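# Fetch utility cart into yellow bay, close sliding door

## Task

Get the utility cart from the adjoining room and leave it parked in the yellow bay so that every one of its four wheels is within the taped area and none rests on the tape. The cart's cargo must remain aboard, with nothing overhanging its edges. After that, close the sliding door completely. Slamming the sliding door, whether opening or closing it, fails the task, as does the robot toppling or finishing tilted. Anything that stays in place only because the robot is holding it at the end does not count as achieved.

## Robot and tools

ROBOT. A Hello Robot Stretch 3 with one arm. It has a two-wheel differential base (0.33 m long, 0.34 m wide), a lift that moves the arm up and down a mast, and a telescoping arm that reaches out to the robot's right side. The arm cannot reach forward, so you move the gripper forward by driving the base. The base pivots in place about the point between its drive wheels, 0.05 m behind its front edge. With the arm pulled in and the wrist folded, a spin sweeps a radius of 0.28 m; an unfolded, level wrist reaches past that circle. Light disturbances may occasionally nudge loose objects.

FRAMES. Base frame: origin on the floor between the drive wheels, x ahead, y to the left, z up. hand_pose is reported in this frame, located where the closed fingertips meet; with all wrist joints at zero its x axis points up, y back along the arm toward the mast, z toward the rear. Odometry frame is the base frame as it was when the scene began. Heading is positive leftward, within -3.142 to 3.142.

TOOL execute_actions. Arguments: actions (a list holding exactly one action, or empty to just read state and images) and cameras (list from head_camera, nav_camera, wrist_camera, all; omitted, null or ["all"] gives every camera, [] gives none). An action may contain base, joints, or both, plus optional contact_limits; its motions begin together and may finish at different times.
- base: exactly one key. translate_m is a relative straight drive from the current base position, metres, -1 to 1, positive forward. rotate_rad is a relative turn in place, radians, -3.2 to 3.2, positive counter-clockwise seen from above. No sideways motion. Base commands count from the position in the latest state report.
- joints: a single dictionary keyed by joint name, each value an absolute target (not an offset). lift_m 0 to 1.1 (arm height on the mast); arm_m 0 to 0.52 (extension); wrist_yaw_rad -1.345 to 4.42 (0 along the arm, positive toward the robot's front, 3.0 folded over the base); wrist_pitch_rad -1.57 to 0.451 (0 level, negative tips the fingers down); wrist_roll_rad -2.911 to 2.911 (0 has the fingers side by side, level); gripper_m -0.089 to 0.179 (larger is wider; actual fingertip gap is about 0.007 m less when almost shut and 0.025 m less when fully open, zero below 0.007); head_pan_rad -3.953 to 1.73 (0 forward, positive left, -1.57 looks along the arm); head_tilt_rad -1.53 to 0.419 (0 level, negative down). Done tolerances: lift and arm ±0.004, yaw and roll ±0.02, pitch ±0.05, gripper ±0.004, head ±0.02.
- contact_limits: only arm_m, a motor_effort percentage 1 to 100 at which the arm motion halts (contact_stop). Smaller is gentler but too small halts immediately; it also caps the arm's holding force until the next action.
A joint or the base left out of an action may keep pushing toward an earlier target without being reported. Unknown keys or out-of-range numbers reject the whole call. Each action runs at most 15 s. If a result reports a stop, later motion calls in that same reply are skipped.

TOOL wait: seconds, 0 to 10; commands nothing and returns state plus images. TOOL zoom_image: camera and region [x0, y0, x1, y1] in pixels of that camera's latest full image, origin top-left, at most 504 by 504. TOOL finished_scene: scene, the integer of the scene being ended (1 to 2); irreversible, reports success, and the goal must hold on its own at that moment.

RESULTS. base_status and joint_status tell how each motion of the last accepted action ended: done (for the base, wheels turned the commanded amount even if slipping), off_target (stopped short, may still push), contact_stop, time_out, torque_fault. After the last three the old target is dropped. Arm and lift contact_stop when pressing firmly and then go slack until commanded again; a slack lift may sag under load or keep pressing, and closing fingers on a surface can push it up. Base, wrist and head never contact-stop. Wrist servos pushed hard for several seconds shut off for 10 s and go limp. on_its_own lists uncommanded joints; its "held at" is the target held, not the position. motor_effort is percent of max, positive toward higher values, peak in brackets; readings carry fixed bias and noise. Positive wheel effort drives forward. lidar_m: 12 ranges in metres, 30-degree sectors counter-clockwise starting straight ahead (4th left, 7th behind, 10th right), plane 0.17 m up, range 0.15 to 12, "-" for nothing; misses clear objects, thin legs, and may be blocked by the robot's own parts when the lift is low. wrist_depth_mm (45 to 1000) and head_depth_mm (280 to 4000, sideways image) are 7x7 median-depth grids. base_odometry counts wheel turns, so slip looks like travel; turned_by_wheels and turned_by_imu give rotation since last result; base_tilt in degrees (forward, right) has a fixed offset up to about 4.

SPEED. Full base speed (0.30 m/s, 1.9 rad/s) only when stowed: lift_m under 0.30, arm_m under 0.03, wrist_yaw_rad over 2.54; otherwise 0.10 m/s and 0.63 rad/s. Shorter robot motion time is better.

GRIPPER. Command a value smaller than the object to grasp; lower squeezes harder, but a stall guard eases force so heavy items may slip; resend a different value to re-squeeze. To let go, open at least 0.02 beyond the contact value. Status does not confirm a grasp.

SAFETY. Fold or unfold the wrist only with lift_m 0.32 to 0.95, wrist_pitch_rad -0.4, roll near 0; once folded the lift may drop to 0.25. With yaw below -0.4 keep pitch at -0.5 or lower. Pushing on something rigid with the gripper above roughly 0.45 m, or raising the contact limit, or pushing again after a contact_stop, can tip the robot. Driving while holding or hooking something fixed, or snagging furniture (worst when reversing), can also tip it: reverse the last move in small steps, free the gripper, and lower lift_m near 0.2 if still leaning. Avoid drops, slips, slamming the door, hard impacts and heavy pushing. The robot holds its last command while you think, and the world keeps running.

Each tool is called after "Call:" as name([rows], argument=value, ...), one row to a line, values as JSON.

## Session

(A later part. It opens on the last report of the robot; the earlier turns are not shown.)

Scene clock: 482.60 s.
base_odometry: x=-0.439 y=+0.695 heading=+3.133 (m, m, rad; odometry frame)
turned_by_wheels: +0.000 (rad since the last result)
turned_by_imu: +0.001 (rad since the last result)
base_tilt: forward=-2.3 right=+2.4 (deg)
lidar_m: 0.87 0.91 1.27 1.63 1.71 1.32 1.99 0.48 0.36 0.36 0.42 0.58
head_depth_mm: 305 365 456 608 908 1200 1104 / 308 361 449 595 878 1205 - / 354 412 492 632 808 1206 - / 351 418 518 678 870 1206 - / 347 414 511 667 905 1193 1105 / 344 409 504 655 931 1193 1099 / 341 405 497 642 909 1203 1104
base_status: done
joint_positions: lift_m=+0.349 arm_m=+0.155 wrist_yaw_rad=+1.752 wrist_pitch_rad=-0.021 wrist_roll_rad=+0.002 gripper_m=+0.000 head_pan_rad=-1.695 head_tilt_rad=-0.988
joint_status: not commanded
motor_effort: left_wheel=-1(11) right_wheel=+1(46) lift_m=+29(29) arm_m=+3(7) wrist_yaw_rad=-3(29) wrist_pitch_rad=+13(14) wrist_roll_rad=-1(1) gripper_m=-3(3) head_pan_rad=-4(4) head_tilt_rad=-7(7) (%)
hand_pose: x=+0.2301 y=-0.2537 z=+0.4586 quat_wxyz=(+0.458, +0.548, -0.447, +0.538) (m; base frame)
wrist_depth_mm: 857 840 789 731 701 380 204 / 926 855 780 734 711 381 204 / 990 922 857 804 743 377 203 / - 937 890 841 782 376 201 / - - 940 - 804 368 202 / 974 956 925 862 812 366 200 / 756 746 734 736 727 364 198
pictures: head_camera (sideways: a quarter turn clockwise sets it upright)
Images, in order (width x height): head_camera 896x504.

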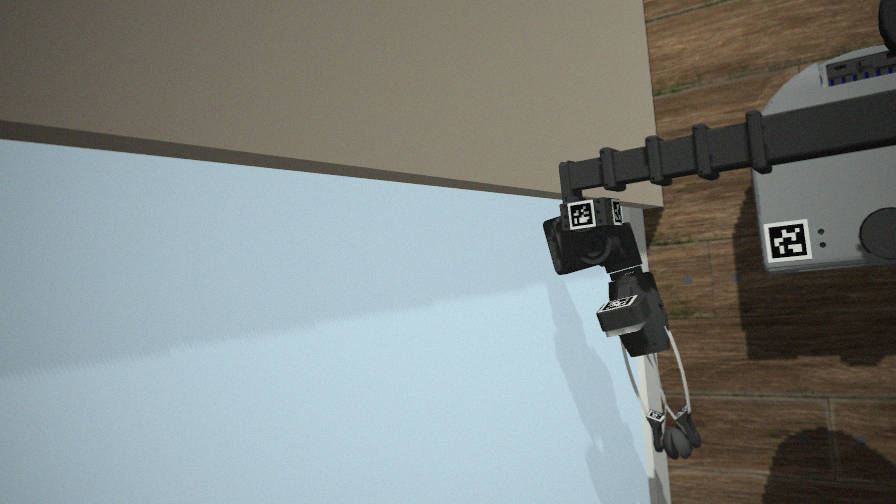

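Call:
execute_actions([
  {"base":{"translate_m":-0.1}},
], cameras=[])

Call:
execute_actions([
  {"base":{"translate_m":-0.1}},
], cameras=[])

Call:
execute_actions([
  {"base":{"translate_m":-0.1}},
], cameras=["head_camera"])

Scene clock: 488.30 s.
base_odometry: x=-0.339 y=+0.694 heading=+3.133 (m, m, rad; odometry frame)
turned_by_wheels: +0.000 (rad since the last result)
turned_by_imu: +0.002 (rad since the last result)
base_tilt: forward=-2.4 right=+2.4 (deg)
lidar_m: 0.97 1.02 1.41 1.63 1.70 1.24 1.89 0.48 0.35 0.35 0.42 0.58
head_depth_mm: 302 362 451 601 899 1193 1105 / 300 358 447 590 872 1207 - / 343 397 475 617 803 1196 - / 349 416 514 676 869 1201 - / 345 411 508 662 904 1194 1102 / 342 406 501 650 925 1196 1107 / 339 402 494 639 909 1203 1108
base_status: done
joint_positions: lift_m=+0.350 arm_m=+0.155 wrist_yaw_rad=+1.752 wrist_pitch_rad=-0.021 wrist_roll_rad=+0.002 gripper_m=+0.000 head_pan_rad=-1.695 head_tilt_rad=-0.989
joint_status: not commanded
motor_effort: left_wheel=-1(18) right_wheel=+0(53) lift_m=+29(29) arm_m=+3(8) wrist_yaw_rad=-2(28) wrist_pitch_rad=+13(14) wrist_roll_rad=-1(1) gripper_m=-3(2) head_pan_rad=-3(3) head_tilt_rad=-7(7) (%)
hand_pose: x=+0.2302 y=-0.2538 z=+0.4589 quat_wxyz=(+0.458, +0.548, -0.447, +0.538) (m; base frame)
wrist_depth_mm: - 966 900 812 798 382 201 / - - 880 848 820 374 200 / - - 967 883 844 373 200 / - - - 919 879 370 199 / - - - - 898 363 196 / - 965 945 838 816 361 194 / 761 746 748 728 730 355 196
pictures: none
No camera images: the call's "cameras" was empty. Leave "cameras" out to get every camera's image.

Scene clock: 490.80 s.
base_odometry: x=-0.239 y=+0.693 heading=+3.133 (m, m, rad; odometry frame)
turned_by_wheels: +0.000 (rad since the last result)
turned_by_imu: +0.001 (rad since the last result)
base_tilt: forward=-2.3 right=+2.4 (deg)
lidar_m: 1.07 1.12 1.56 1.63 1.19 1.16 1.80 0.47 0.35 0.35 0.41 0.58
head_depth_mm: 300 360 447 596 892 1199 1107 / 300 354 442 584 864 1198 - / 323 374 454 600 787 1200 - / 346 413 512 670 861 1209 - / 343 409 503 659 897 1198 1104 / 339 403 496 647 923 1194 1109 / 336 399 491 635 903 1198 1104
base_status: done
joint_positions: lift_m=+0.350 arm_m=+0.155 wrist_yaw_rad=+1.752 wrist_pitch_rad=-0.021 wrist_roll_rad=+0.002 gripper_m=+0.000 head_pan_rad=-1.695 head_tilt_rad=-0.989
joint_status: not commanded
motor_effort: left_wheel=+0(16) right_wheel=+0(48) lift_m=+28(28) arm_m=+3(8) wrist_yaw_rad=-2(21) wrist_pitch_rad=+13(13) wrist_roll_rad=-1(1) gripper_m=-3(3) head_pan_rad=-2(2) head_tilt_rad=-6(6) (%)
hand_pose: x=+0.2302 y=-0.2538 z=+0.4588 quat_wxyz=(+0.458, +0.548, -0.447, +0.538) (m; base frame)
wrist_depth_mm: - - 973 921 863 368 198 / - - - 958 911 373 197 / - - - - 926 366 195 / - - - - 965 368 195 / - - - - - 360 193 / - 952 971 862 809 353 193 / 749 741 728 735 710 348 192
pictures: none
No camera images: the call's "cameras" was empty. Leave "cameras" out to get every camera's image.

Scene clock: 492.77 s.
base_odometry: x=-0.139 y=+0.692 heading=+3.133 (m, m, rad; odometry frame)
turned_by_wheels: +0.000 (rad since the last result)
turned_by_imu: +0.000 (rad since the last result)
base_tilt: forward=-2.4 right=+2.4 (deg)
lidar_m: 1.17 1.22 1.68 1.63 1.10 1.08 1.69 0.47 0.35 0.34 0.41 0.57
head_depth_mm: 300 355 445 592 882 1198 1108 / 300 352 438 581 857 1193 - / 316 370 449 595 773 1203 - / 343 411 507 663 854 1209 - / 340 405 500 652 889 1196 1100 / 337 400 493 642 917 1188 1109 / 334 397 487 633 896 1200 1110
base_status: done
joint_positions: lift_m=+0.350 arm_m=+0.155 wrist_yaw_rad=+1.752 wrist_pitch_rad=-0.021 wrist_roll_rad=+0.002 gripper_m=+0.000 head_pan_rad=-1.695 head_tilt_rad=-0.989
joint_status: not commanded
motor_effort: left_wheel=+0(6) right_wheel=-1(38) lift_m=+28(28) arm_m=+4(5) wrist_yaw_rad=-2(13) wrist_pitch_rad=+13(13) wrist_roll_rad=-1(1) gripper_m=-3(3) head_pan_rad=-3(2) head_tilt_rad=-6(6) (%)
hand_pose: x=+0.2301 y=-0.2537 z=+0.4588 quat_wxyz=(+0.458, +0.548, -0.447, +0.538) (m; base frame)
wrist_depth_mm: - - - - 944 363 194 / - - - - - 362 193 / - - - - - 359 192 / - - - - - 356 190 / - - - - - 348 189 / - 983 936 847 826 345 189 / 765 748 740 729 736 346 188
pictures: head_camera (sideways: a quarter turn clockwise sets it upright)
Images, in order (width x height): head_camera 896x504.

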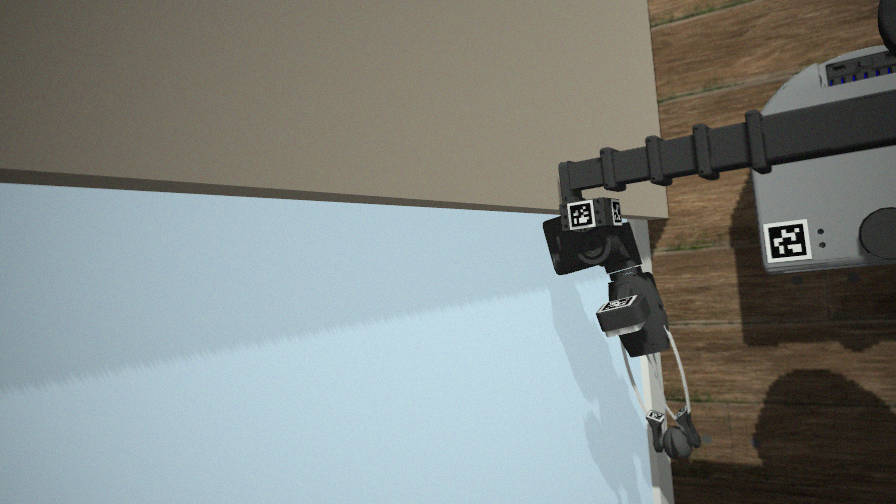

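Call:
execute_actions([
  {"base":{"rotate_rad":-0.03}},
], cameras=[])

Call:
execute_actions([
  {"base":{"translate_m":-0.1}},
], cameras=[])

Call:
execute_actions([
  {"base":{"translate_m":-0.1}},
], cameras=[])

Call:
execute_actions([
  {"base":{"translate_m":-0.1}},
], cameras=[])

Call:
execute_actions([
  {"base":{"translate_m":-0.1}},
], cameras=["head_camera","nav_camera"])

Scene clock: 499.40 s.
base_odometry: x=-0.139 y=+0.692 heading=+3.103 (m, m, rad; odometry frame)
turned_by_wheels: -0.030 (rad since the last result)
turned_by_imu: -0.030 (rad since the last result)
base_tilt: forward=-2.4 right=+2.4 (deg)
lidar_m: 1.17 1.22 1.66 1.63 1.10 1.08 1.70 0.48 0.35 0.34 0.41 0.56
head_depth_mm: 301 360 449 601 902 1198 1107 / 299 354 440 585 868 1196 - / 333 392 466 600 788 1198 - / 344 411 509 665 859 1206 - / 340 405 499 651 883 1197 1102 / 336 399 490 635 900 1196 1110 / 332 393 481 620 871 1186 1111
base_status: done
joint_positions: lift_m=+0.350 arm_m=+0.155 wrist_yaw_rad=+1.752 wrist_pitch_rad=-0.021 wrist_roll_rad=+0.002 gripper_m=+0.000 head_pan_rad=-1.695 head_tilt_rad=-0.989
joint_status: not commanded
motor_effort: left_wheel=+2(12) right_wheel=-2(34) lift_m=+29(29) arm_m=+3(4) wrist_yaw_rad=-3(28) wrist_pitch_rad=+13(13) wrist_roll_rad=-1(1) gripper_m=-3(3) head_pan_rad=-3(3) head_tilt_rad=-6(6) (%)
hand_pose: x=+0.2301 y=-0.2538 z=+0.4588 quat_wxyz=(+0.458, +0.548, -0.447, +0.538) (m; base frame)
wrist_depth_mm: - - - - - 319 178 / - - - - - 315 177 / - - - - - 318 177 / - - - - - 315 177 / - - - - 967 312 175 / - 944 964 829 690 310 174 / 757 757 738 727 738 310 173
pictures: none
No camera images: the call's "cameras" was empty. Leave "cameras" out to get every camera's image.

Scene clock: 501.77 s.
base_odometry: x=-0.039 y=+0.688 heading=+3.103 (m, m, rad; odometry frame)
turned_by_wheels: +0.000 (rad since the last result)
turned_by_imu: +0.001 (rad since the last result)
base_tilt: forward=-2.4 right=+2.4 (deg)
lidar_m: 1.27 1.32 1.70 1.63 1.02 0.99 1.60 0.48 0.35 0.35 0.41 0.56
head_depth_mm: 301 361 453 605 912 1203 1107 / 300 355 444 590 877 1195 - / 332 383 469 599 791 1199 - / 345 411 509 669 857 1208 - / 341 405 500 653 886 1194 1102 / 336 399 490 637 902 1193 1109 / 332 393 483 621 876 1184 1109
base_status: done
joint_positions: lift_m=+0.350 arm_m=+0.155 wrist_yaw_rad=+1.752 wrist_pitch_rad=-0.021 wrist_roll_rad=+0.002 gripper_m=+0.000 head_pan_rad=-1.695 head_tilt_rad=-0.989
joint_status: not commanded
motor_effort: left_wheel=+1(10) right_wheel=-2(49) lift_m=+28(29) arm_m=+4(3) wrist_yaw_rad=-2(27) wrist_pitch_rad=+13(14) wrist_roll_rad=-1(1) gripper_m=-4(2) head_pan_rad=-4(3) head_tilt_rad=-6(6) (%)
hand_pose: x=+0.2301 y=-0.2538 z=+0.4588 quat_wxyz=(+0.458, +0.548, -0.447, +0.538) (m; base frame)
wrist_depth_mm: - - - - - 322 178 / - - - - - 320 178 / - - - - - 318 177 / - - - - - 314 176 / - - - - 960 316 177 / - 933 956 860 710 312 176 / 765 754 744 730 724 311 175
pictures: none
No camera images: the call's "cameras" was empty. Leave "cameras" out to get every camera's image.

Scene clock: 503.80 s.
base_odometry: x=+0.061 y=+0.685 heading=+3.103 (m, m, rad; odometry frame)
turned_by_wheels: +0.000 (rad since the last result)
turned_by_imu: +0.001 (rad since the last result)
base_tilt: forward=-2.4 right=+2.3 (deg)
lidar_m: 1.37 1.42 1.69 1.63 0.93 0.91 1.51 0.48 0.35 0.35 0.41 0.56
head_depth_mm: 302 362 452 606 913 1198 1104 / 301 356 444 589 876 1197 - / 316 372 452 600 780 1198 - / 345 411 510 670 857 1213 - / 340 405 501 651 885 1200 1103 / 337 400 491 637 898 1202 1103 / 332 394 483 622 873 1190 1105
base_status: done
joint_positions: lift_m=+0.350 arm_m=+0.155 wrist_yaw_rad=+1.753 wrist_pitch_rad=-0.021 wrist_roll_rad=+0.002 gripper_m=+0.000 head_pan_rad=-1.695 head_tilt_rad=-0.989
joint_status: not commanded
motor_effort: left_wheel=+2(9) right_wheel=-3(46) lift_m=+28(28) arm_m=+3(6) wrist_yaw_rad=-3(16) wrist_pitch_rad=+13(13) wrist_roll_rad=-1(1) gripper_m=-3(3) head_pan_rad=-2(2) head_tilt_rad=-7(7) (%)
hand_pose: x=+0.2301 y=-0.2535 z=+0.4587 quat_wxyz=(+0.458, +0.549, -0.447, +0.538) (m; base frame)
wrist_depth_mm: - - - - - 322 180 / - - - - - 325 179 / - - - - - 320 177 / - - - - - 317 178 / - - - - 972 318 177 / - 961 948 866 715 312 177 / 757 760 743 724 717 312 175
pictures: none
No camera images: the call's "cameras" was empty. Leave "cameras" out to get every camera's image.

Scene clock: 506.10 s.
base_odometry: x=+0.161 y=+0.681 heading=+3.103 (m, m, rad; odometry frame)
turned_by_wheels: +0.000 (rad since the last result)
turned_by_imu: +0.001 (rad since the last result)
base_tilt: forward=-2.4 right=+2.4 (deg)
lidar_m: 1.47 1.52 1.70 1.63 0.85 0.83 1.56 0.48 0.35 0.35 0.41 0.56
head_depth_mm: 302 362 454 605 913 1202 1109 / 301 356 444 591 879 1201 - / 316 373 452 601 781 1197 - / 345 413 510 667 859 1207 - / 341 405 501 652 882 1194 1098 / 337 400 491 636 904 1187 1108 / 332 394 482 623 876 1185 1107
base_status: done
joint_positions: lift_m=+0.350 arm_m=+0.155 wrist_yaw_rad=+1.752 wrist_pitch_rad=-0.021 wrist_roll_rad=+0.002 gripper_m=+0.000 head_pan_rad=-1.695 head_tilt_rad=-0.989
joint_status: not commanded
motor_effort: left_wheel=+1(6) right_wheel=-2(29) lift_m=+28(28) arm_m=+4(3) wrist_yaw_rad=-2(10) wrist_pitch_rad=+13(13) wrist_roll_rad=-1(1) gripper_m=-3(2) head_pan_rad=-2(3) head_tilt_rad=-7(7) (%)
hand_pose: x=+0.2301 y=-0.2537 z=+0.4587 quat_wxyz=(+0.458, +0.548, -0.447, +0.538) (m; base frame)
wrist_depth_mm: - - - - - 325 181 / - - - - - 322 179 / - - - - - 317 178 / - - - - - 318 178 / - - - - 951 321 176 / - 955 974 869 706 316 177 / 783 759 731 716 725 313 176
pictures: none
No camera images: the call's "cameras" was empty. Leave "cameras" out to get every camera's image.

Scene clock: 508.07 s.
base_odometry: x=+0.261 y=+0.677 heading=+3.103 (m, m, rad; odometry frame)
turned_by_wheels: +0.000 (rad since the last result)
turned_by_imu: +0.001 (rad since the last result)
base_tilt: forward=-2.3 right=+2.4 (deg)
lidar_m: 1.51 1.63 1.69 1.63 0.76 0.75 1.56 0.48 0.35 0.35 0.41 0.56
head_depth_mm: 302 362 453 605 908 1202 1110 / 301 357 445 590 878 1198 - / 317 373 453 599 782 1189 - / 345 412 510 668 860 1210 - / 341 406 501 650 890 1193 1106 / 337 400 491 637 907 1198 1096 / 333 394 482 625 876 1181 1111
base_status: done
joint_positions: lift_m=+0.350 arm_m=+0.155 wrist_yaw_rad=+1.752 wrist_pitch_rad=-0.021 wrist_roll_rad=+0.002 gripper_m=+0.000 head_pan_rad=-1.695 head_tilt_rad=-0.989
joint_status: not commanded
motor_effort: left_wheel=+3(6) right_wheel=-4(31) lift_m=+29(28) arm_m=+3(4) wrist_yaw_rad=-3(10) wrist_pitch_rad=+13(13) wrist_roll_rad=-1(1) gripper_m=-3(2) head_pan_rad=-2(2) head_tilt_rad=-6(6) (%)
hand_pose: x=+0.2301 y=-0.2536 z=+0.4587 quat_wxyz=(+0.458, +0.549, -0.447, +0.538) (m; base frame)
wrist_depth_mm: - - - - - 324 181 / - - - - - 324 180 / - - - - - 323 179 / - - - - - 318 179 / - - - - 986 317 178 / - 985 964 871 722 315 178 / 777 751 724 720 719 314 176
pictures: head_camera (sideways: a quarter turn clockwise sets it upright), nav_camera (sideways: a quarter turn counterclockwise sets it upright)
Images, in order (width x height): head_camera 896x504, nav_camera 672x504.

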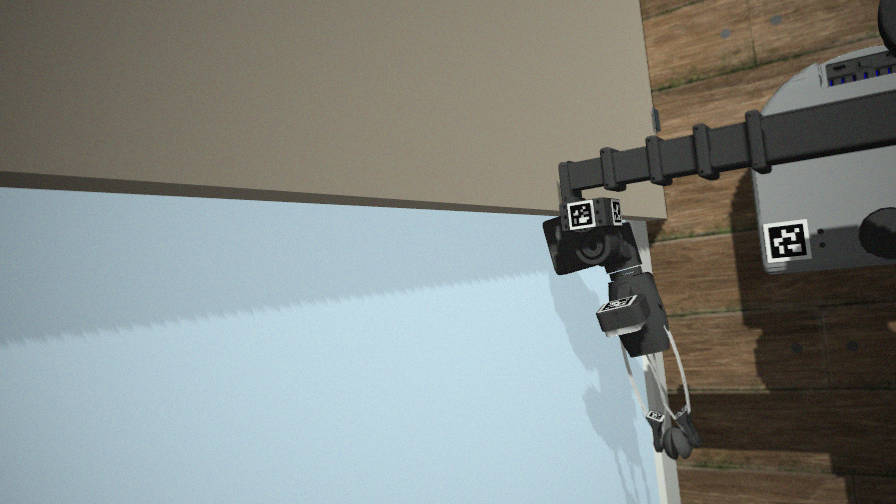

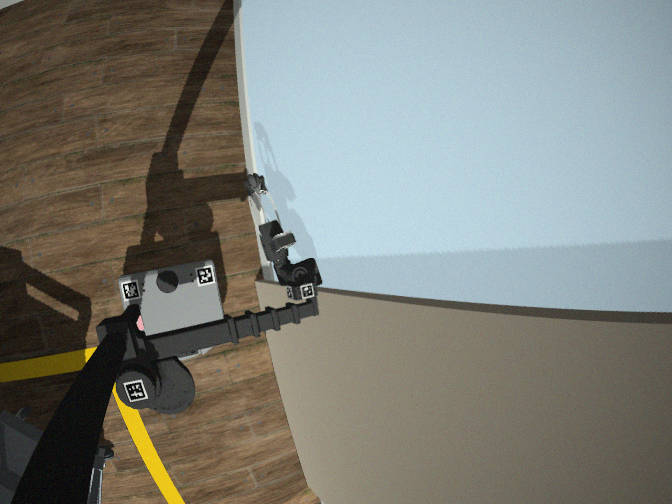

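Call:
execute_actions([
  {"base":{"translate_m":-0.1}},
], cameras=[])

Call:
execute_actions([
  {"base":{"translate_m":-0.05}},
], cameras=["head_camera"])

Scene clock: 513.43 s.
base_odometry: x=+0.361 y=+0.673 heading=+3.104 (m, m, rad; odometry frame)
turned_by_wheels: +0.000 (rad since the last result)
turned_by_imu: +0.001 (rad since the last result)
base_tilt: forward=-2.3 right=+2.4 (deg)
lidar_m: 1.52 1.73 1.69 1.63 0.67 0.67 1.56 0.48 0.35 0.35 0.41 0.56
head_depth_mm: 302 362 454 606 914 1196 1109 / 301 357 444 591 876 1201 - / 317 374 453 600 783 1204 - / 346 412 511 668 861 1207 - / 341 406 501 652 888 1199 1101 / 337 401 491 637 907 1193 1105 / 333 395 484 621 877 1183 1107
base_status: done
joint_positions: lift_m=+0.350 arm_m=+0.155 wrist_yaw_rad=+1.752 wrist_pitch_rad=-0.021 wrist_roll_rad=+0.002 gripper_m=+0.000 head_pan_rad=-1.695 head_tilt_rad=-0.989
joint_status: not commanded
motor_effort: left_wheel=+1(6) right_wheel=-2(29) lift_m=+28(28) arm_m=+3(3) wrist_yaw_rad=-2(9) wrist_pitch_rad=+13(13) wrist_roll_rad=-1(1) gripper_m=-3(3) head_pan_rad=-2(2) head_tilt_rad=-6(6) (%)
hand_pose: x=+0.2301 y=-0.2537 z=+0.4587 quat_wxyz=(+0.458, +0.548, -0.447, +0.538) (m; base frame)
wrist_depth_mm: - - - - - 325 181 / - - - - - 325 181 / - - - - - 321 180 / - - - - - 319 179 / - - - - 992 318 178 / - 983 979 852 696 314 178 / 746 747 752 746 705 318 177
pictures: none
No camera images: the call's "cameras" was empty. Leave "cameras" out to get every camera's image.

Scene clock: 514.87 s.
base_odometry: x=+0.411 y=+0.671 heading=+3.104 (m, m, rad; odometry frame)
turned_by_wheels: +0.000 (rad since the last result)
turned_by_imu: +0.000 (rad since the last result)
base_tilt: forward=-2.4 right=+2.3 (deg)
lidar_m: 1.52 1.78 1.70 0.83 0.64 0.73 1.56 0.48 0.35 0.35 0.41 0.56
head_depth_mm: 302 362 453 607 913 1202 1102 / 301 356 445 591 878 1202 - / 320 373 455 602 788 1193 - / 346 412 511 669 863 1210 - / 342 407 500 650 889 1198 1101 / 337 400 492 637 906 1185 1106 / 333 395 484 624 878 1192 1109
base_status: done
joint_positions: lift_m=+0.350 arm_m=+0.155 wrist_yaw_rad=+1.752 wrist_pitch_rad=-0.021 wrist_roll_rad=+0.002 gripper_m=+0.000 head_pan_rad=-1.695 head_tilt_rad=-0.989
joint_status: not commanded
motor_effort: left_wheel=+1(5) right_wheel=-1(29) lift_m=+29(28) arm_m=+4(3) wrist_yaw_rad=-2(10) wrist_pitch_rad=+13(13) wrist_roll_rad=-1(1) gripper_m=-3(3) head_pan_rad=-4(2) head_tilt_rad=-6(6) (%)
hand_pose: x=+0.2301 y=-0.2537 z=+0.4587 quat_wxyz=(+0.458, +0.548, -0.447, +0.538) (m; base frame)
wrist_depth_mm: - - - - - 326 180 / - - - - - 324 180 / - - - - - 322 180 / - - - - - 322 179 / - - - - 993 318 179 / - 950 980 873 708 314 178 / 758 758 717 730 726 315 178
pictures: head_camera (sideways: a quarter turn clockwise sets it upright)
Images, in order (width x height): head_camera 896x504.

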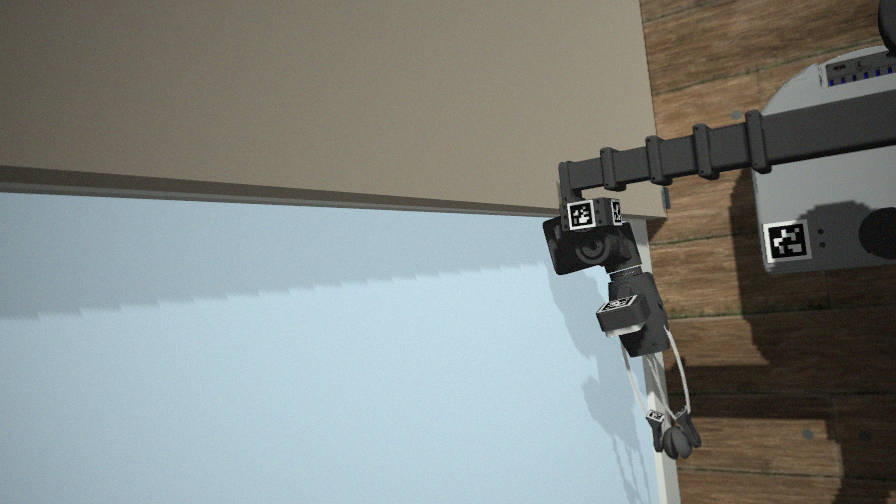

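Call:
execute_actions([
  {"base":{"translate_m":-0.03}},
], cameras=["head_camera"])

Scene clock: 518.83 s.
base_odometry: x=+0.440 y=+0.670 heading=+3.106 (m, m, rad; odometry frame)
turned_by_wheels: +0.002 (rad since the last result)
turned_by_imu: +0.007 (rad since the last result)
base_tilt: forward=-1.0 right=+2.4 (deg)
lidar_m: 1.56 1.81 1.69 0.80 0.62 0.82 1.52 0.48 0.35 0.34 0.41 0.56
head_depth_mm: 302 362 453 602 910 1205 1111 / 301 356 444 589 874 1206 - / 333 384 466 599 782 1204 - / 346 412 510 668 848 1209 - / 342 406 502 655 897 1196 1102 / 338 401 493 639 904 1183 1095 / 334 396 485 627 887 1176 1097
base_status: translate_m off_target (by the wheels' count: -0.0298 of -0.0300)
joint_positions: lift_m=+0.350 arm_m=+0.154 wrist_yaw_rad=+1.774 wrist_pitch_rad=-0.021 wrist_roll_rad=+0.002 gripper_m=+0.000 head_pan_rad=-1.695 head_tilt_rad=-0.989
joint_status: not commanded
on_its_own: right_wheel is at rest, and its effort (-50) is outside its rest range (-18 to +18); wrist_yaw_rad is at rest, and its effort (-31) is outside its rest range (-12 to +12)
motor_effort: left_wheel=+14(20) right_wheel=-50(63) lift_m=+28(29) arm_m=+8(9) wrist_yaw_rad=-31(33) wrist_pitch_rad=+13(13) wrist_roll_rad=-1(1) gripper_m=-3(4) head_pan_rad=-3(2) head_tilt_rad=-6(6) (%)
hand_pose: x=+0.2291 y=-0.2478 z=+0.4588 quat_wxyz=(+0.452, +0.553, -0.441, +0.543) (m; base frame)
wrist_depth_mm: - - - - - 379 202 / - - - - - 378 200 / - - - - - 376 200 / - - - - - 376 198 / - - - - - 367 198 / 991 941 907 839 811 366 197 / 759 740 733 707 705 365 195
pictures: head_camera (sideways: a quarter turn clockwise sets it upright)
Images, in order (width x height): head_camera 896x504.

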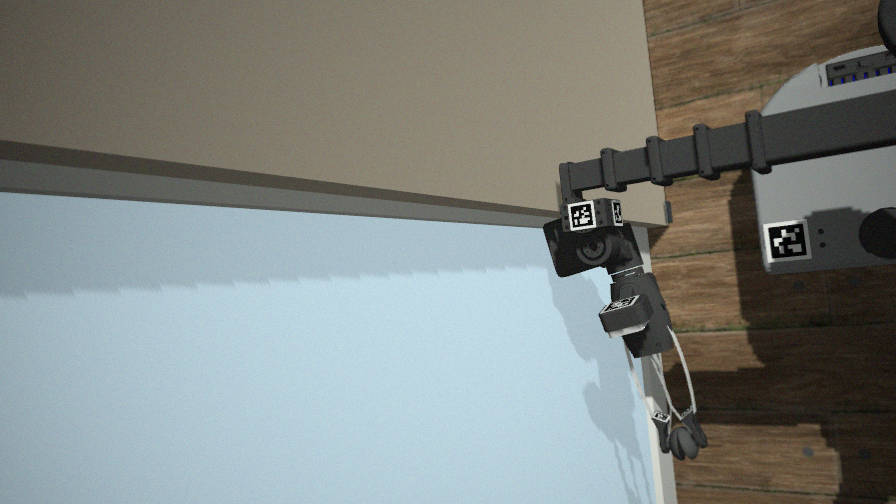

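Call:
execute_actions([
  {"base":{"translate_m":0.08},"joints":{"head_pan_rad":-1.57,"head_tilt_rad":-1.1}},
], cameras=["head_camera"])

Call:
zoom_image(camera="head_camera", region=[450, 100, 750, 330])

Scene clock: 525.70 s.
base_odometry: x=+0.360 y=+0.673 heading=+3.106 (m, m, rad; odometry frame)
turned_by_wheels: +0.000 (rad since the last result)
turned_by_imu: +0.002 (rad since the last result)
base_tilt: forward=-2.4 right=+2.3 (deg)
lidar_m: 1.57 1.73 1.69 1.63 0.68 0.67 1.52 0.48 0.36 0.39 0.41 0.57
head_depth_mm: 365 416 502 670 1106 1185 1115 / 366 446 571 715 1102 1211 - / 366 446 574 758 1250 - - / 367 448 575 800 1266 1212 1097 / 367 449 575 803 1251 1188 1104 / 367 448 577 803 1225 1198 1102 / 368 449 578 806 1258 1195 1111
base_status: done
joint_positions: lift_m=+0.350 arm_m=+0.155 wrist_yaw_rad=+1.793 wrist_pitch_rad=-0.021 wrist_roll_rad=+0.002 gripper_m=+0.000 head_pan_rad=-1.575 head_tilt_rad=-1.087
joint_status: all done
on_its_own: wrist_yaw_rad is held at +1.791, not at your +1.750, by its stall guard, which is not easing now
motor_effort: left_wheel=+0(21) right_wheel=+0(48) lift_m=+24(28) arm_m=+3(10) wrist_yaw_rad=-2(25) wrist_pitch_rad=+13(13) wrist_roll_rad=-1(1) gripper_m=-3(2) head_pan_rad=+3(21) head_tilt_rad=-7(21) (%)
hand_pose: x=+0.2281 y=-0.2435 z=+0.4591 quat_wxyz=(+0.447, +0.557, -0.436, +0.547) (m; base frame)
wrist_depth_mm: - - - - - 413 211 / - - - - - 409 209 / - - - - - 403 208 / - - - - - 394 206 / - - - - - 389 205 / - 953 954 863 835 383 204 / 777 768 742 737 699 379 202
pictures: head_camera (sideways: a quarter turn clockwise sets it upright)
Images, in order (width x height): head_camera 896x504.

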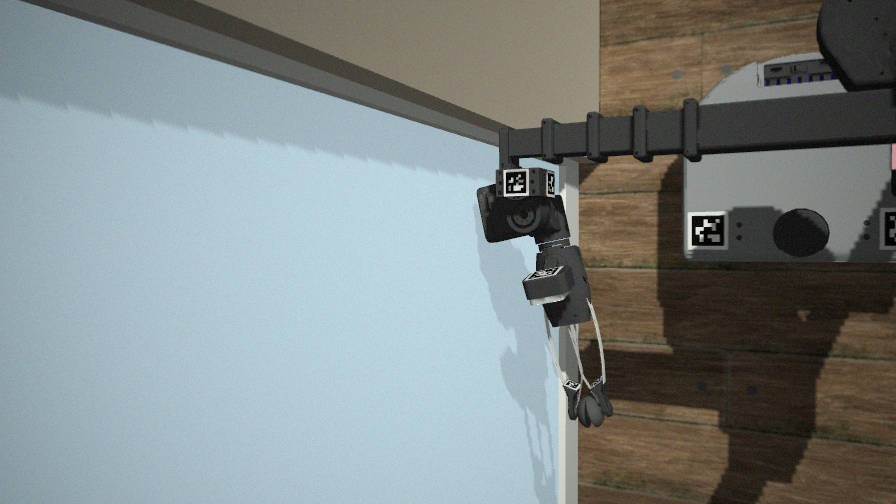

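Region (450, 100, 750, 330) of head_camera's 896x504 image, scaled by 1.680, with more detail than that image has; it fills the top 386 rows of this view, and the rest is white.

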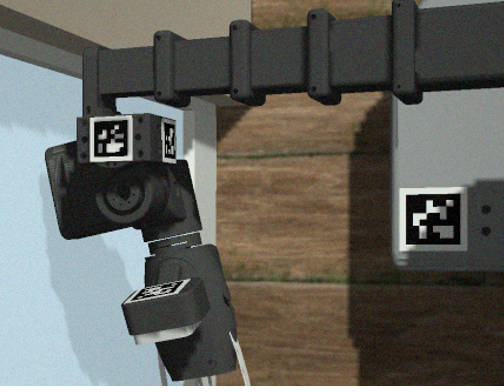

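Call:
execute_actions([
  {"joints":{"arm_m":0.03,"head_pan_rad":-2.0,"head_tilt_rad":-0.9}},
], cameras=["head_camera","nav_camera"])

Scene clock: 530.43 s.
base_odometry: x=+0.360 y=+0.673 heading=+3.106 (m, m, rad; odometry frame)
turned_by_wheels: +0.000 (rad since the last result)
turned_by_imu: +0.001 (rad since the last result)
base_tilt: forward=-2.3 right=+2.4 (deg)
lidar_m: 1.58 1.73 1.69 1.63 0.68 0.67 1.51 0.48 0.37 0.39 0.41 0.56
head_depth_mm: 350 420 524 697 1042 1231 1100 / 333 396 487 634 908 1211 1141 / 318 374 454 581 802 1195 - / 308 363 446 565 773 1108 - / 340 398 480 593 773 1082 1149 / 331 383 453 553 708 990 1128 / 319 366 429 518 653 884 1100
base_status: not commanded
joint_positions: lift_m=+0.350 arm_m=+0.030 wrist_yaw_rad=+1.792 wrist_pitch_rad=-0.021 wrist_roll_rad=+0.002 gripper_m=+0.000 head_pan_rad=-1.993 head_tilt_rad=-0.902
joint_status: all done
on_its_own: wrist_yaw_rad is held at +1.791, not at your +1.750, by its stall guard, which is not easing now
motor_effort: left_wheel=+0(0) right_wheel=-1(0) lift_m=+24(24) arm_m=-3(3) wrist_yaw_rad=-1(2) wrist_pitch_rad=+13(13) wrist_roll_rad=-1(1) gripper_m=-3(3) head_pan_rad=-5(39) head_tilt_rad=+1(21) (%)
hand_pose: x=+0.2281 y=-0.1191 z=+0.4591 quat_wxyz=(+0.447, +0.557, -0.436, +0.547) (m; base frame)
wrist_depth_mm: - - - - - 856 434 / - - - - - 836 433 / - - - - - 833 432 / - - - - - 831 424 / - - - - - 799 420 / 976 947 950 862 910 751 419 / 767 753 732 744 716 654 416
pictures: head_camera (sideways: a quarter turn clockwise sets it upright), nav_camera (sideways: a quarter turn counterclockwise sets it upright)
Images, in order (width x height): head_camera 896x504, nav_camera 672x504.

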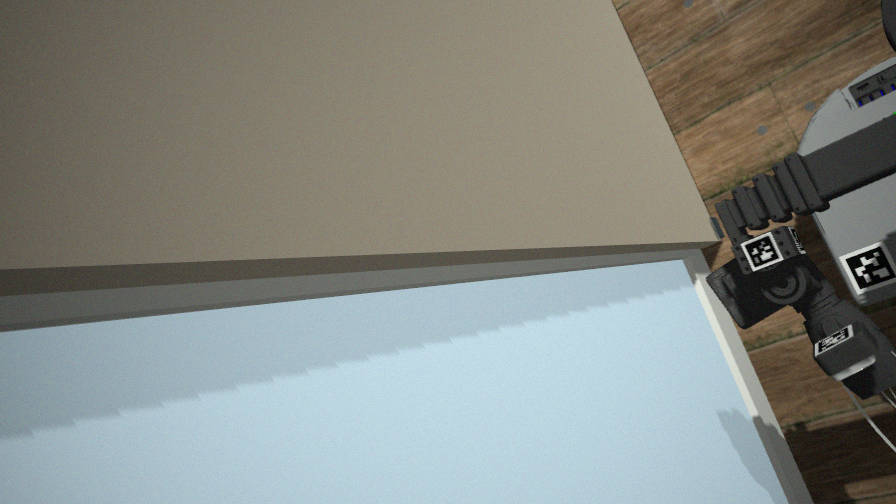

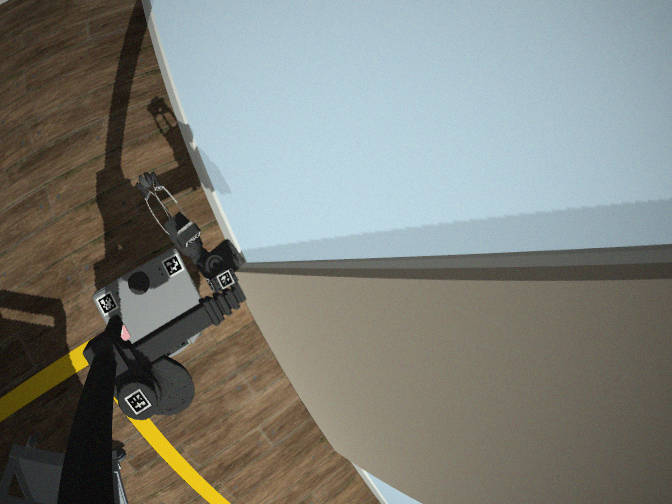

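Call:
execute_actions([
  {"joints":{"head_pan_rad":-2.8,"head_tilt_rad":-0.6}},
], cameras=["head_camera"])

Scene clock: 533.30 s.
base_odometry: x=+0.360 y=+0.673 heading=+3.106 (m, m, rad; odometry frame)
turned_by_wheels: +0.000 (rad since the last result)
turned_by_imu: +0.000 (rad since the last result)
base_tilt: forward=-2.4 right=+2.3 (deg)
lidar_m: 1.58 1.73 1.69 1.63 0.67 0.67 1.51 0.48 0.37 0.40 0.41 0.56
head_depth_mm: 1730 1917 2117 2181 1728 1425 1210 / 1702 1912 2179 2177 1724 1428 1211 / 967 1095 1584 1895 1676 1428 1211 / 770 850 952 1075 1237 1352 1210 / 620 672 732 802 888 994 1131 / 518 555 595 641 695 757 838 / 446 472 502 533 571 612 661
base_status: not commanded
joint_positions: lift_m=+0.350 arm_m=+0.030 wrist_yaw_rad=+1.792 wrist_pitch_rad=-0.021 wrist_roll_rad=+0.002 gripper_m=+0.000 head_pan_rad=-2.793 head_tilt_rad=-0.606
joint_status: all done
on_its_own: wrist_yaw_rad is held at +1.791, not at your +1.750, by its stall guard, which is not easing now
motor_effort: left_wheel=+0(0) right_wheel=-1(1) lift_m=+24(24) arm_m=-3(3) wrist_yaw_rad=-1(2) wrist_pitch_rad=+13(13) wrist_roll_rad=-1(1) gripper_m=-3(2) head_pan_rad=-5(50) head_tilt_rad=+3(30) (%)
hand_pose: x=+0.2281 y=-0.1191 z=+0.4591 quat_wxyz=(+0.447, +0.557, -0.436, +0.547) (m; base frame)
wrist_depth_mm: - - - - - 850 438 / - - - - - 823 427 / - - - - - 824 423 / - - - - - 799 426 / - - - - - 800 419 / - 954 955 865 891 748 419 / 760 760 756 739 708 656 419
pictures: head_camera (sideways: a quarter turn clockwise sets it upright)
Images, in order (width x height): head_camera 896x504.

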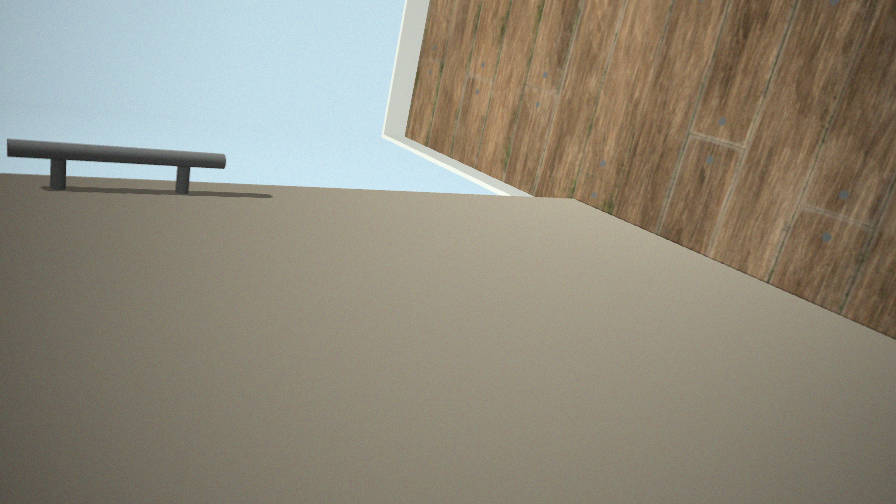

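Call:
execute_actions([
  {"joints":{"arm_m":0.145,"wrist_yaw_rad":1.75,"head_pan_rad":-1.7,"head_tilt_rad":-1.0}},
], cameras=[])

Call:
execute_actions([
  {"base":{"translate_m":-0.06}},
], cameras=[])

Call:
execute_actions([
  {"base":{"translate_m":-0.025}},
], cameras=["head_camera"])

Scene clock: 542.93 s.
base_odometry: x=+0.360 y=+0.673 heading=+3.106 (m, m, rad; odometry frame)
turned_by_wheels: +0.000 (rad since the last result)
turned_by_imu: +0.001 (rad since the last result)
base_tilt: forward=-2.4 right=+2.4 (deg)
lidar_m: 1.57 1.73 1.69 1.63 0.68 0.67 1.51 0.48 0.36 0.40 0.41 0.56
head_depth_mm: 310 363 455 606 912 1195 1101 / 352 400 476 595 878 1205 - / 351 419 520 679 874 1207 - / 346 412 510 667 859 1209 - / 342 406 501 652 890 1194 1103 / 338 401 492 636 901 1195 1102 / 333 395 483 622 872 1188 1107
base_status: not commanded
joint_positions: lift_m=+0.350 arm_m=+0.145 wrist_yaw_rad=+1.751 wrist_pitch_rad=-0.021 wrist_roll_rad=+0.002 gripper_m=+0.000 head_pan_rad=-1.707 head_tilt_rad=-0.987
joint_status: all done
motor_effort: left_wheel=+0(1) right_wheel=-1(0) lift_m=+24(24) arm_m=+4(3) wrist_yaw_rad=-1(5) wrist_pitch_rad=+13(13) wrist_roll_rad=-1(1) gripper_m=-3(3) head_pan_rad=+5(50) head_tilt_rad=-7(35) (%)
hand_pose: x=+0.2302 y=-0.2439 z=+0.4591 quat_wxyz=(+0.459, +0.548, -0.447, +0.538) (m; base frame)
wrist_depth_mm: - - - - - 373 202 / - - - - - 366 201 / - - - - - 365 200 / - - - - - 360 200 / - - - - - 359 199 / - 973 952 846 821 358 198 / 781 749 728 721 723 351 197
pictures: none
No camera images: the call's "cameras" was empty. Leave "cameras" out to get every camera's image.

Scene clock: 544.50 s.
base_odometry: x=+0.420 y=+0.671 heading=+3.106 (m, m, rad; odometry frame)
turned_by_wheels: +0.000 (rad since the last result)
turned_by_imu: +0.000 (rad since the last result)
base_tilt: forward=-2.4 right=+2.4 (deg)
lidar_m: 1.57 1.80 1.68 0.82 0.63 0.78 1.51 0.48 0.35 0.35 0.41 0.57
head_depth_mm: 302 363 454 606 912 1203 1112 / 301 357 445 590 876 1204 - / 318 372 454 598 788 1207 - / 346 412 509 668 852 1208 - / 342 407 500 654 887 1197 1106 / 337 400 493 638 902 1201 1109 / 333 394 483 621 873 1183 1107
base_status: done
joint_positions: lift_m=+0.350 arm_m=+0.145 wrist_yaw_rad=+1.751 wrist_pitch_rad=-0.021 wrist_roll_rad=+0.002 gripper_m=+0.000 head_pan_rad=-1.707 head_tilt_rad=-0.987
joint_status: not commanded
motor_effort: left_wheel=+0(3) right_wheel=-1(4) lift_m=+23(24) arm_m=+4(4) wrist_yaw_rad=-1(1) wrist_pitch_rad=+13(13) wrist_roll_rad=-1(1) gripper_m=-3(3) head_pan_rad=+5(5) head_tilt_rad=-7(8) (%)
hand_pose: x=+0.2302 y=-0.2439 z=+0.4591 quat_wxyz=(+0.459, +0.548, -0.447, +0.538) (m; base frame)
wrist_depth_mm: - - - - - 371 201 / - - - - - 362 201 / - - - - - 366 200 / - - - - - 362 199 / - - - - - 359 199 / - 977 958 883 806 358 198 / 772 753 737 710 715 350 197
pictures: none
No camera images: the call's "cameras" was empty. Leave "cameras" out to get every camera's image.

Scene clock: 545.83 s.
base_odometry: x=+0.445 y=+0.670 heading=+3.108 (m, m, rad; odometry frame)
turned_by_wheels: +0.002 (rad since the last result)
turned_by_imu: +0.007 (rad since the last result)
base_tilt: forward=-1.2 right=+2.4 (deg)
lidar_m: 1.61 1.82 1.69 0.79 0.62 0.87 1.47 0.47 0.35 0.34 0.41 0.57
head_depth_mm: 302 362 452 603 908 1205 1110 / 301 357 444 588 873 1209 - / 322 372 451 580 784 1199 - / 345 412 510 665 853 1209 - / 342 407 502 654 929 1195 1102 / 338 401 494 640 909 1182 1097 / 334 395 484 625 881 1178 1099
base_status: translate_m off_target (by the wheels' count: -0.0248 of -0.0250)
joint_positions: lift_m=+0.350 arm_m=+0.144 wrist_yaw_rad=+1.783 wrist_pitch_rad=-0.021 wrist_roll_rad=+0.002 gripper_m=+0.000 head_pan_rad=-1.707 head_tilt_rad=-0.988
joint_status: not commanded
on_its_own: right_wheel is at rest, and its effort (-49) is outside its rest range (-18 to +18); wrist_yaw_rad is at rest, and its effort (-41) is outside its rest range (-12 to +12)
motor_effort: left_wheel=+14(19) right_wheel=-49(58) lift_m=+24(24) arm_m=+9(12) wrist_yaw_rad=-41(43) wrist_pitch_rad=+13(13) wrist_roll_rad=-1(1) gripper_m=-3(3) head_pan_rad=+3(5) head_tilt_rad=-7(7) (%)
hand_pose: x=+0.2286 y=-0.2355 z=+0.4590 quat_wxyz=(+0.450, +0.555, -0.439, +0.545) (m; base frame)
wrist_depth_mm: - - - - - 452 231 / - - - - - 445 230 / - - - - - 443 229 / - - - - - 441 225 / - - - - - 426 224 / 957 951 923 853 811 428 224 / 760 754 734 726 703 423 222
pictures: head_camera (sideways: a quarter turn clockwise sets it upright)
Images, in order (width x height): head_camera 896x504.

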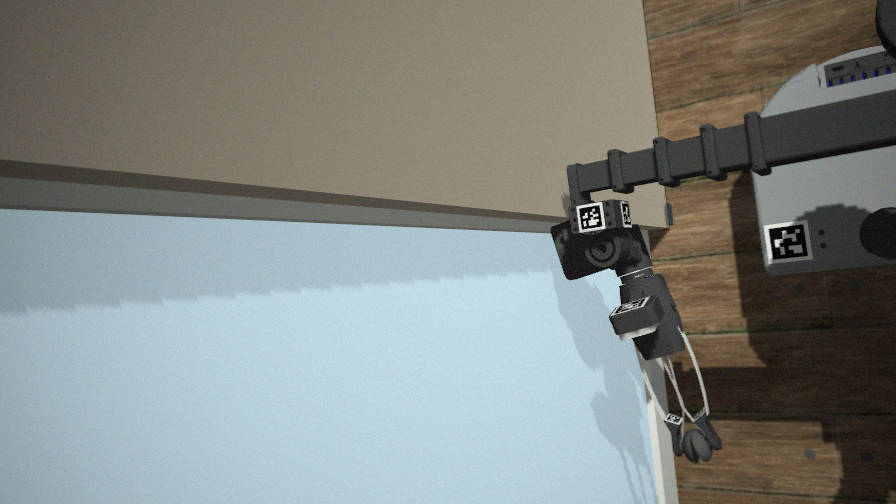

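Call:
execute_actions([
  {"base":{"translate_m":0.03}},
], cameras=[])

Call:
execute_actions([
  {"joints":{"arm_m":0.0,"head_pan_rad":-2.0,"head_tilt_rad":-0.9}},
], cameras=["head_camera","nav_camera"])

Scene clock: 549.17 s.
base_odometry: x=+0.415 y=+0.671 heading=+3.108 (m, m, rad; odometry frame)
turned_by_wheels: +0.000 (rad since the last result)
turned_by_imu: +0.017 (rad since the last result)
base_tilt: forward=-2.4 right=+2.4 (deg)
lidar_m: 1.72 1.80 1.68 0.81 0.64 0.85 1.19 0.47 0.35 0.36 0.41 0.58
head_depth_mm: 300 359 449 599 893 1197 1103 / 302 355 442 586 867 1201 - / 341 403 482 607 795 1203 - / 346 413 510 668 863 1211 - / 342 408 502 654 934 1188 1100 / 338 403 497 643 918 1194 1102 / 335 398 489 631 893 1204 1110
base_status: done
joint_positions: lift_m=+0.350 arm_m=+0.145 wrist_yaw_rad=+1.801 wrist_pitch_rad=-0.021 wrist_roll_rad=+0.002 gripper_m=+0.000 head_pan_rad=-1.706 head_tilt_rad=-0.989
joint_status: not commanded
on_its_own: wrist_yaw_rad is held at +1.800, not at your +1.750, by its stall guard, which is not easing now
motor_effort: left_wheel=-1(10) right_wheel=+0(33) lift_m=+24(24) arm_m=+4(9) wrist_yaw_rad=-2(29) wrist_pitch_rad=+13(13) wrist_roll_rad=-1(1) gripper_m=-2(2) head_pan_rad=+4(3) head_tilt_rad=-7(7) (%)
hand_pose: x=+0.2276 y=-0.2313 z=+0.4591 quat_wxyz=(+0.445, +0.559, -0.433, +0.549) (m; base frame)
wrist_depth_mm: - - - - - 538 253 / - - - - - 520 250 / - - - - - 506 246 / - - - - - 499 246 / - - - - - 481 243 / - 968 959 849 929 477 240 / 771 755 742 744 707 465 237
pictures: none
No camera images: the call's "cameras" was empty. Leave "cameras" out to get every camera's image.

Scene clock: 551.47 s.
base_odometry: x=+0.415 y=+0.671 heading=+3.108 (m, m, rad; odometry frame)
turned_by_wheels: +0.000 (rad since the last result)
turned_by_imu: +0.000 (rad since the last result)
base_tilt: forward=-2.4 right=+2.4 (deg)
lidar_m: 1.72 1.80 1.67 0.81 0.64 0.85 1.20 0.47 0.35 0.36 0.41 0.58
head_depth_mm: 343 411 512 679 1007 1231 1105 / 328 389 479 621 882 1216 1141 / 313 369 451 572 793 1197 - / 301 351 423 532 710 1068 - / 295 342 426 554 770 1107 1132 / 322 378 452 552 711 997 1107 / 318 366 429 519 657 894 1104
base_status: not commanded
joint_positions: lift_m=+0.350 arm_m=+0.002 wrist_yaw_rad=+1.801 wrist_pitch_rad=-0.021 wrist_roll_rad=+0.002 gripper_m=+0.000 head_pan_rad=-1.993 head_tilt_rad=-0.902
joint_status: all done
joint sent to its limit — the command would take arm_m past its lower limit, so that joint was sent only as far as its limit.
on_its_own: wrist_yaw_rad is held at +1.800, not at your +1.750, by its stall guard, which is not easing now
motor_effort: left_wheel=+0(1) right_wheel=+0(1) lift_m=+24(24) arm_m=-3(3) wrist_yaw_rad=-1(2) wrist_pitch_rad=+13(13) wrist_roll_rad=-1(1) gripper_m=-3(2) head_pan_rad=-4(32) head_tilt_rad=+2(11) (%)
hand_pose: x=+0.2276 y=-0.0888 z=+0.4591 quat_wxyz=(+0.445, +0.559, -0.434, +0.549) (m; base frame)
wrist_depth_mm: - - - - - - 526 / - - - - - - 524 / - - - - - - 527 / - - - - - - 514 / - - - - - - 514 / - 986 973 847 906 844 502 / 762 751 736 730 727 719 488
pictures: head_camera (sideways: a quarter turn clockwise sets it upright), nav_camera (sideways: a quarter turn counterclockwise sets it upright)
Images, in order (width x height): head_camera 896x504, nav_camera 672x504.

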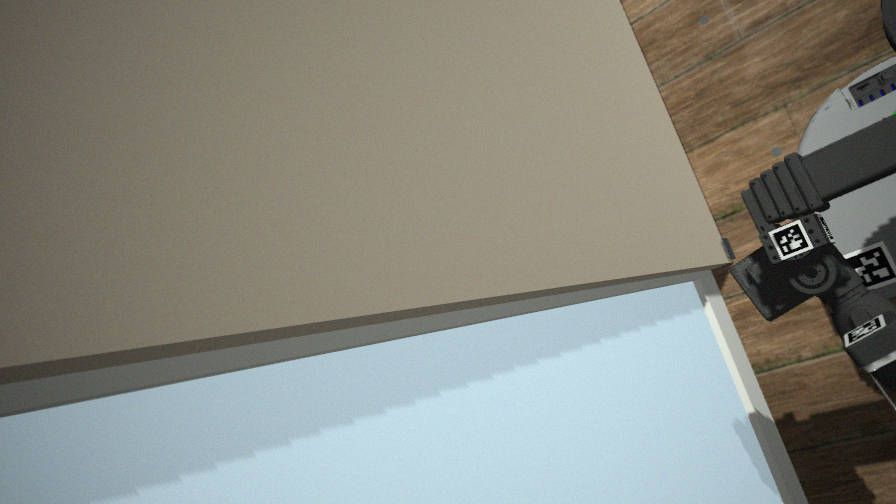

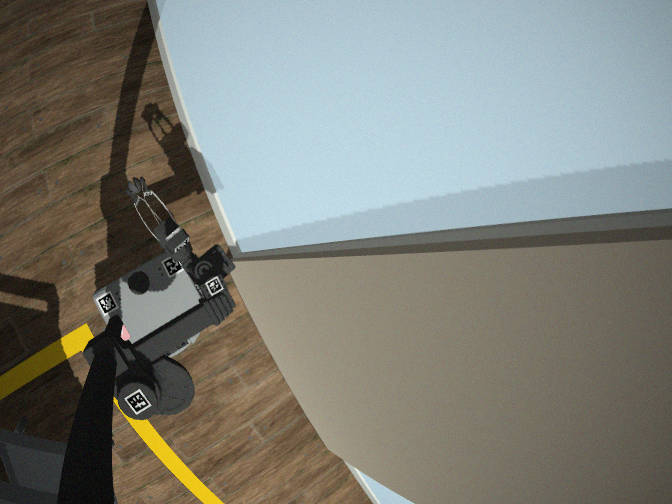

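The door is shut and the robot is clear of both the door and the cart.

Call:
finished_scene(scene=2)

The scene is finished: the task was done.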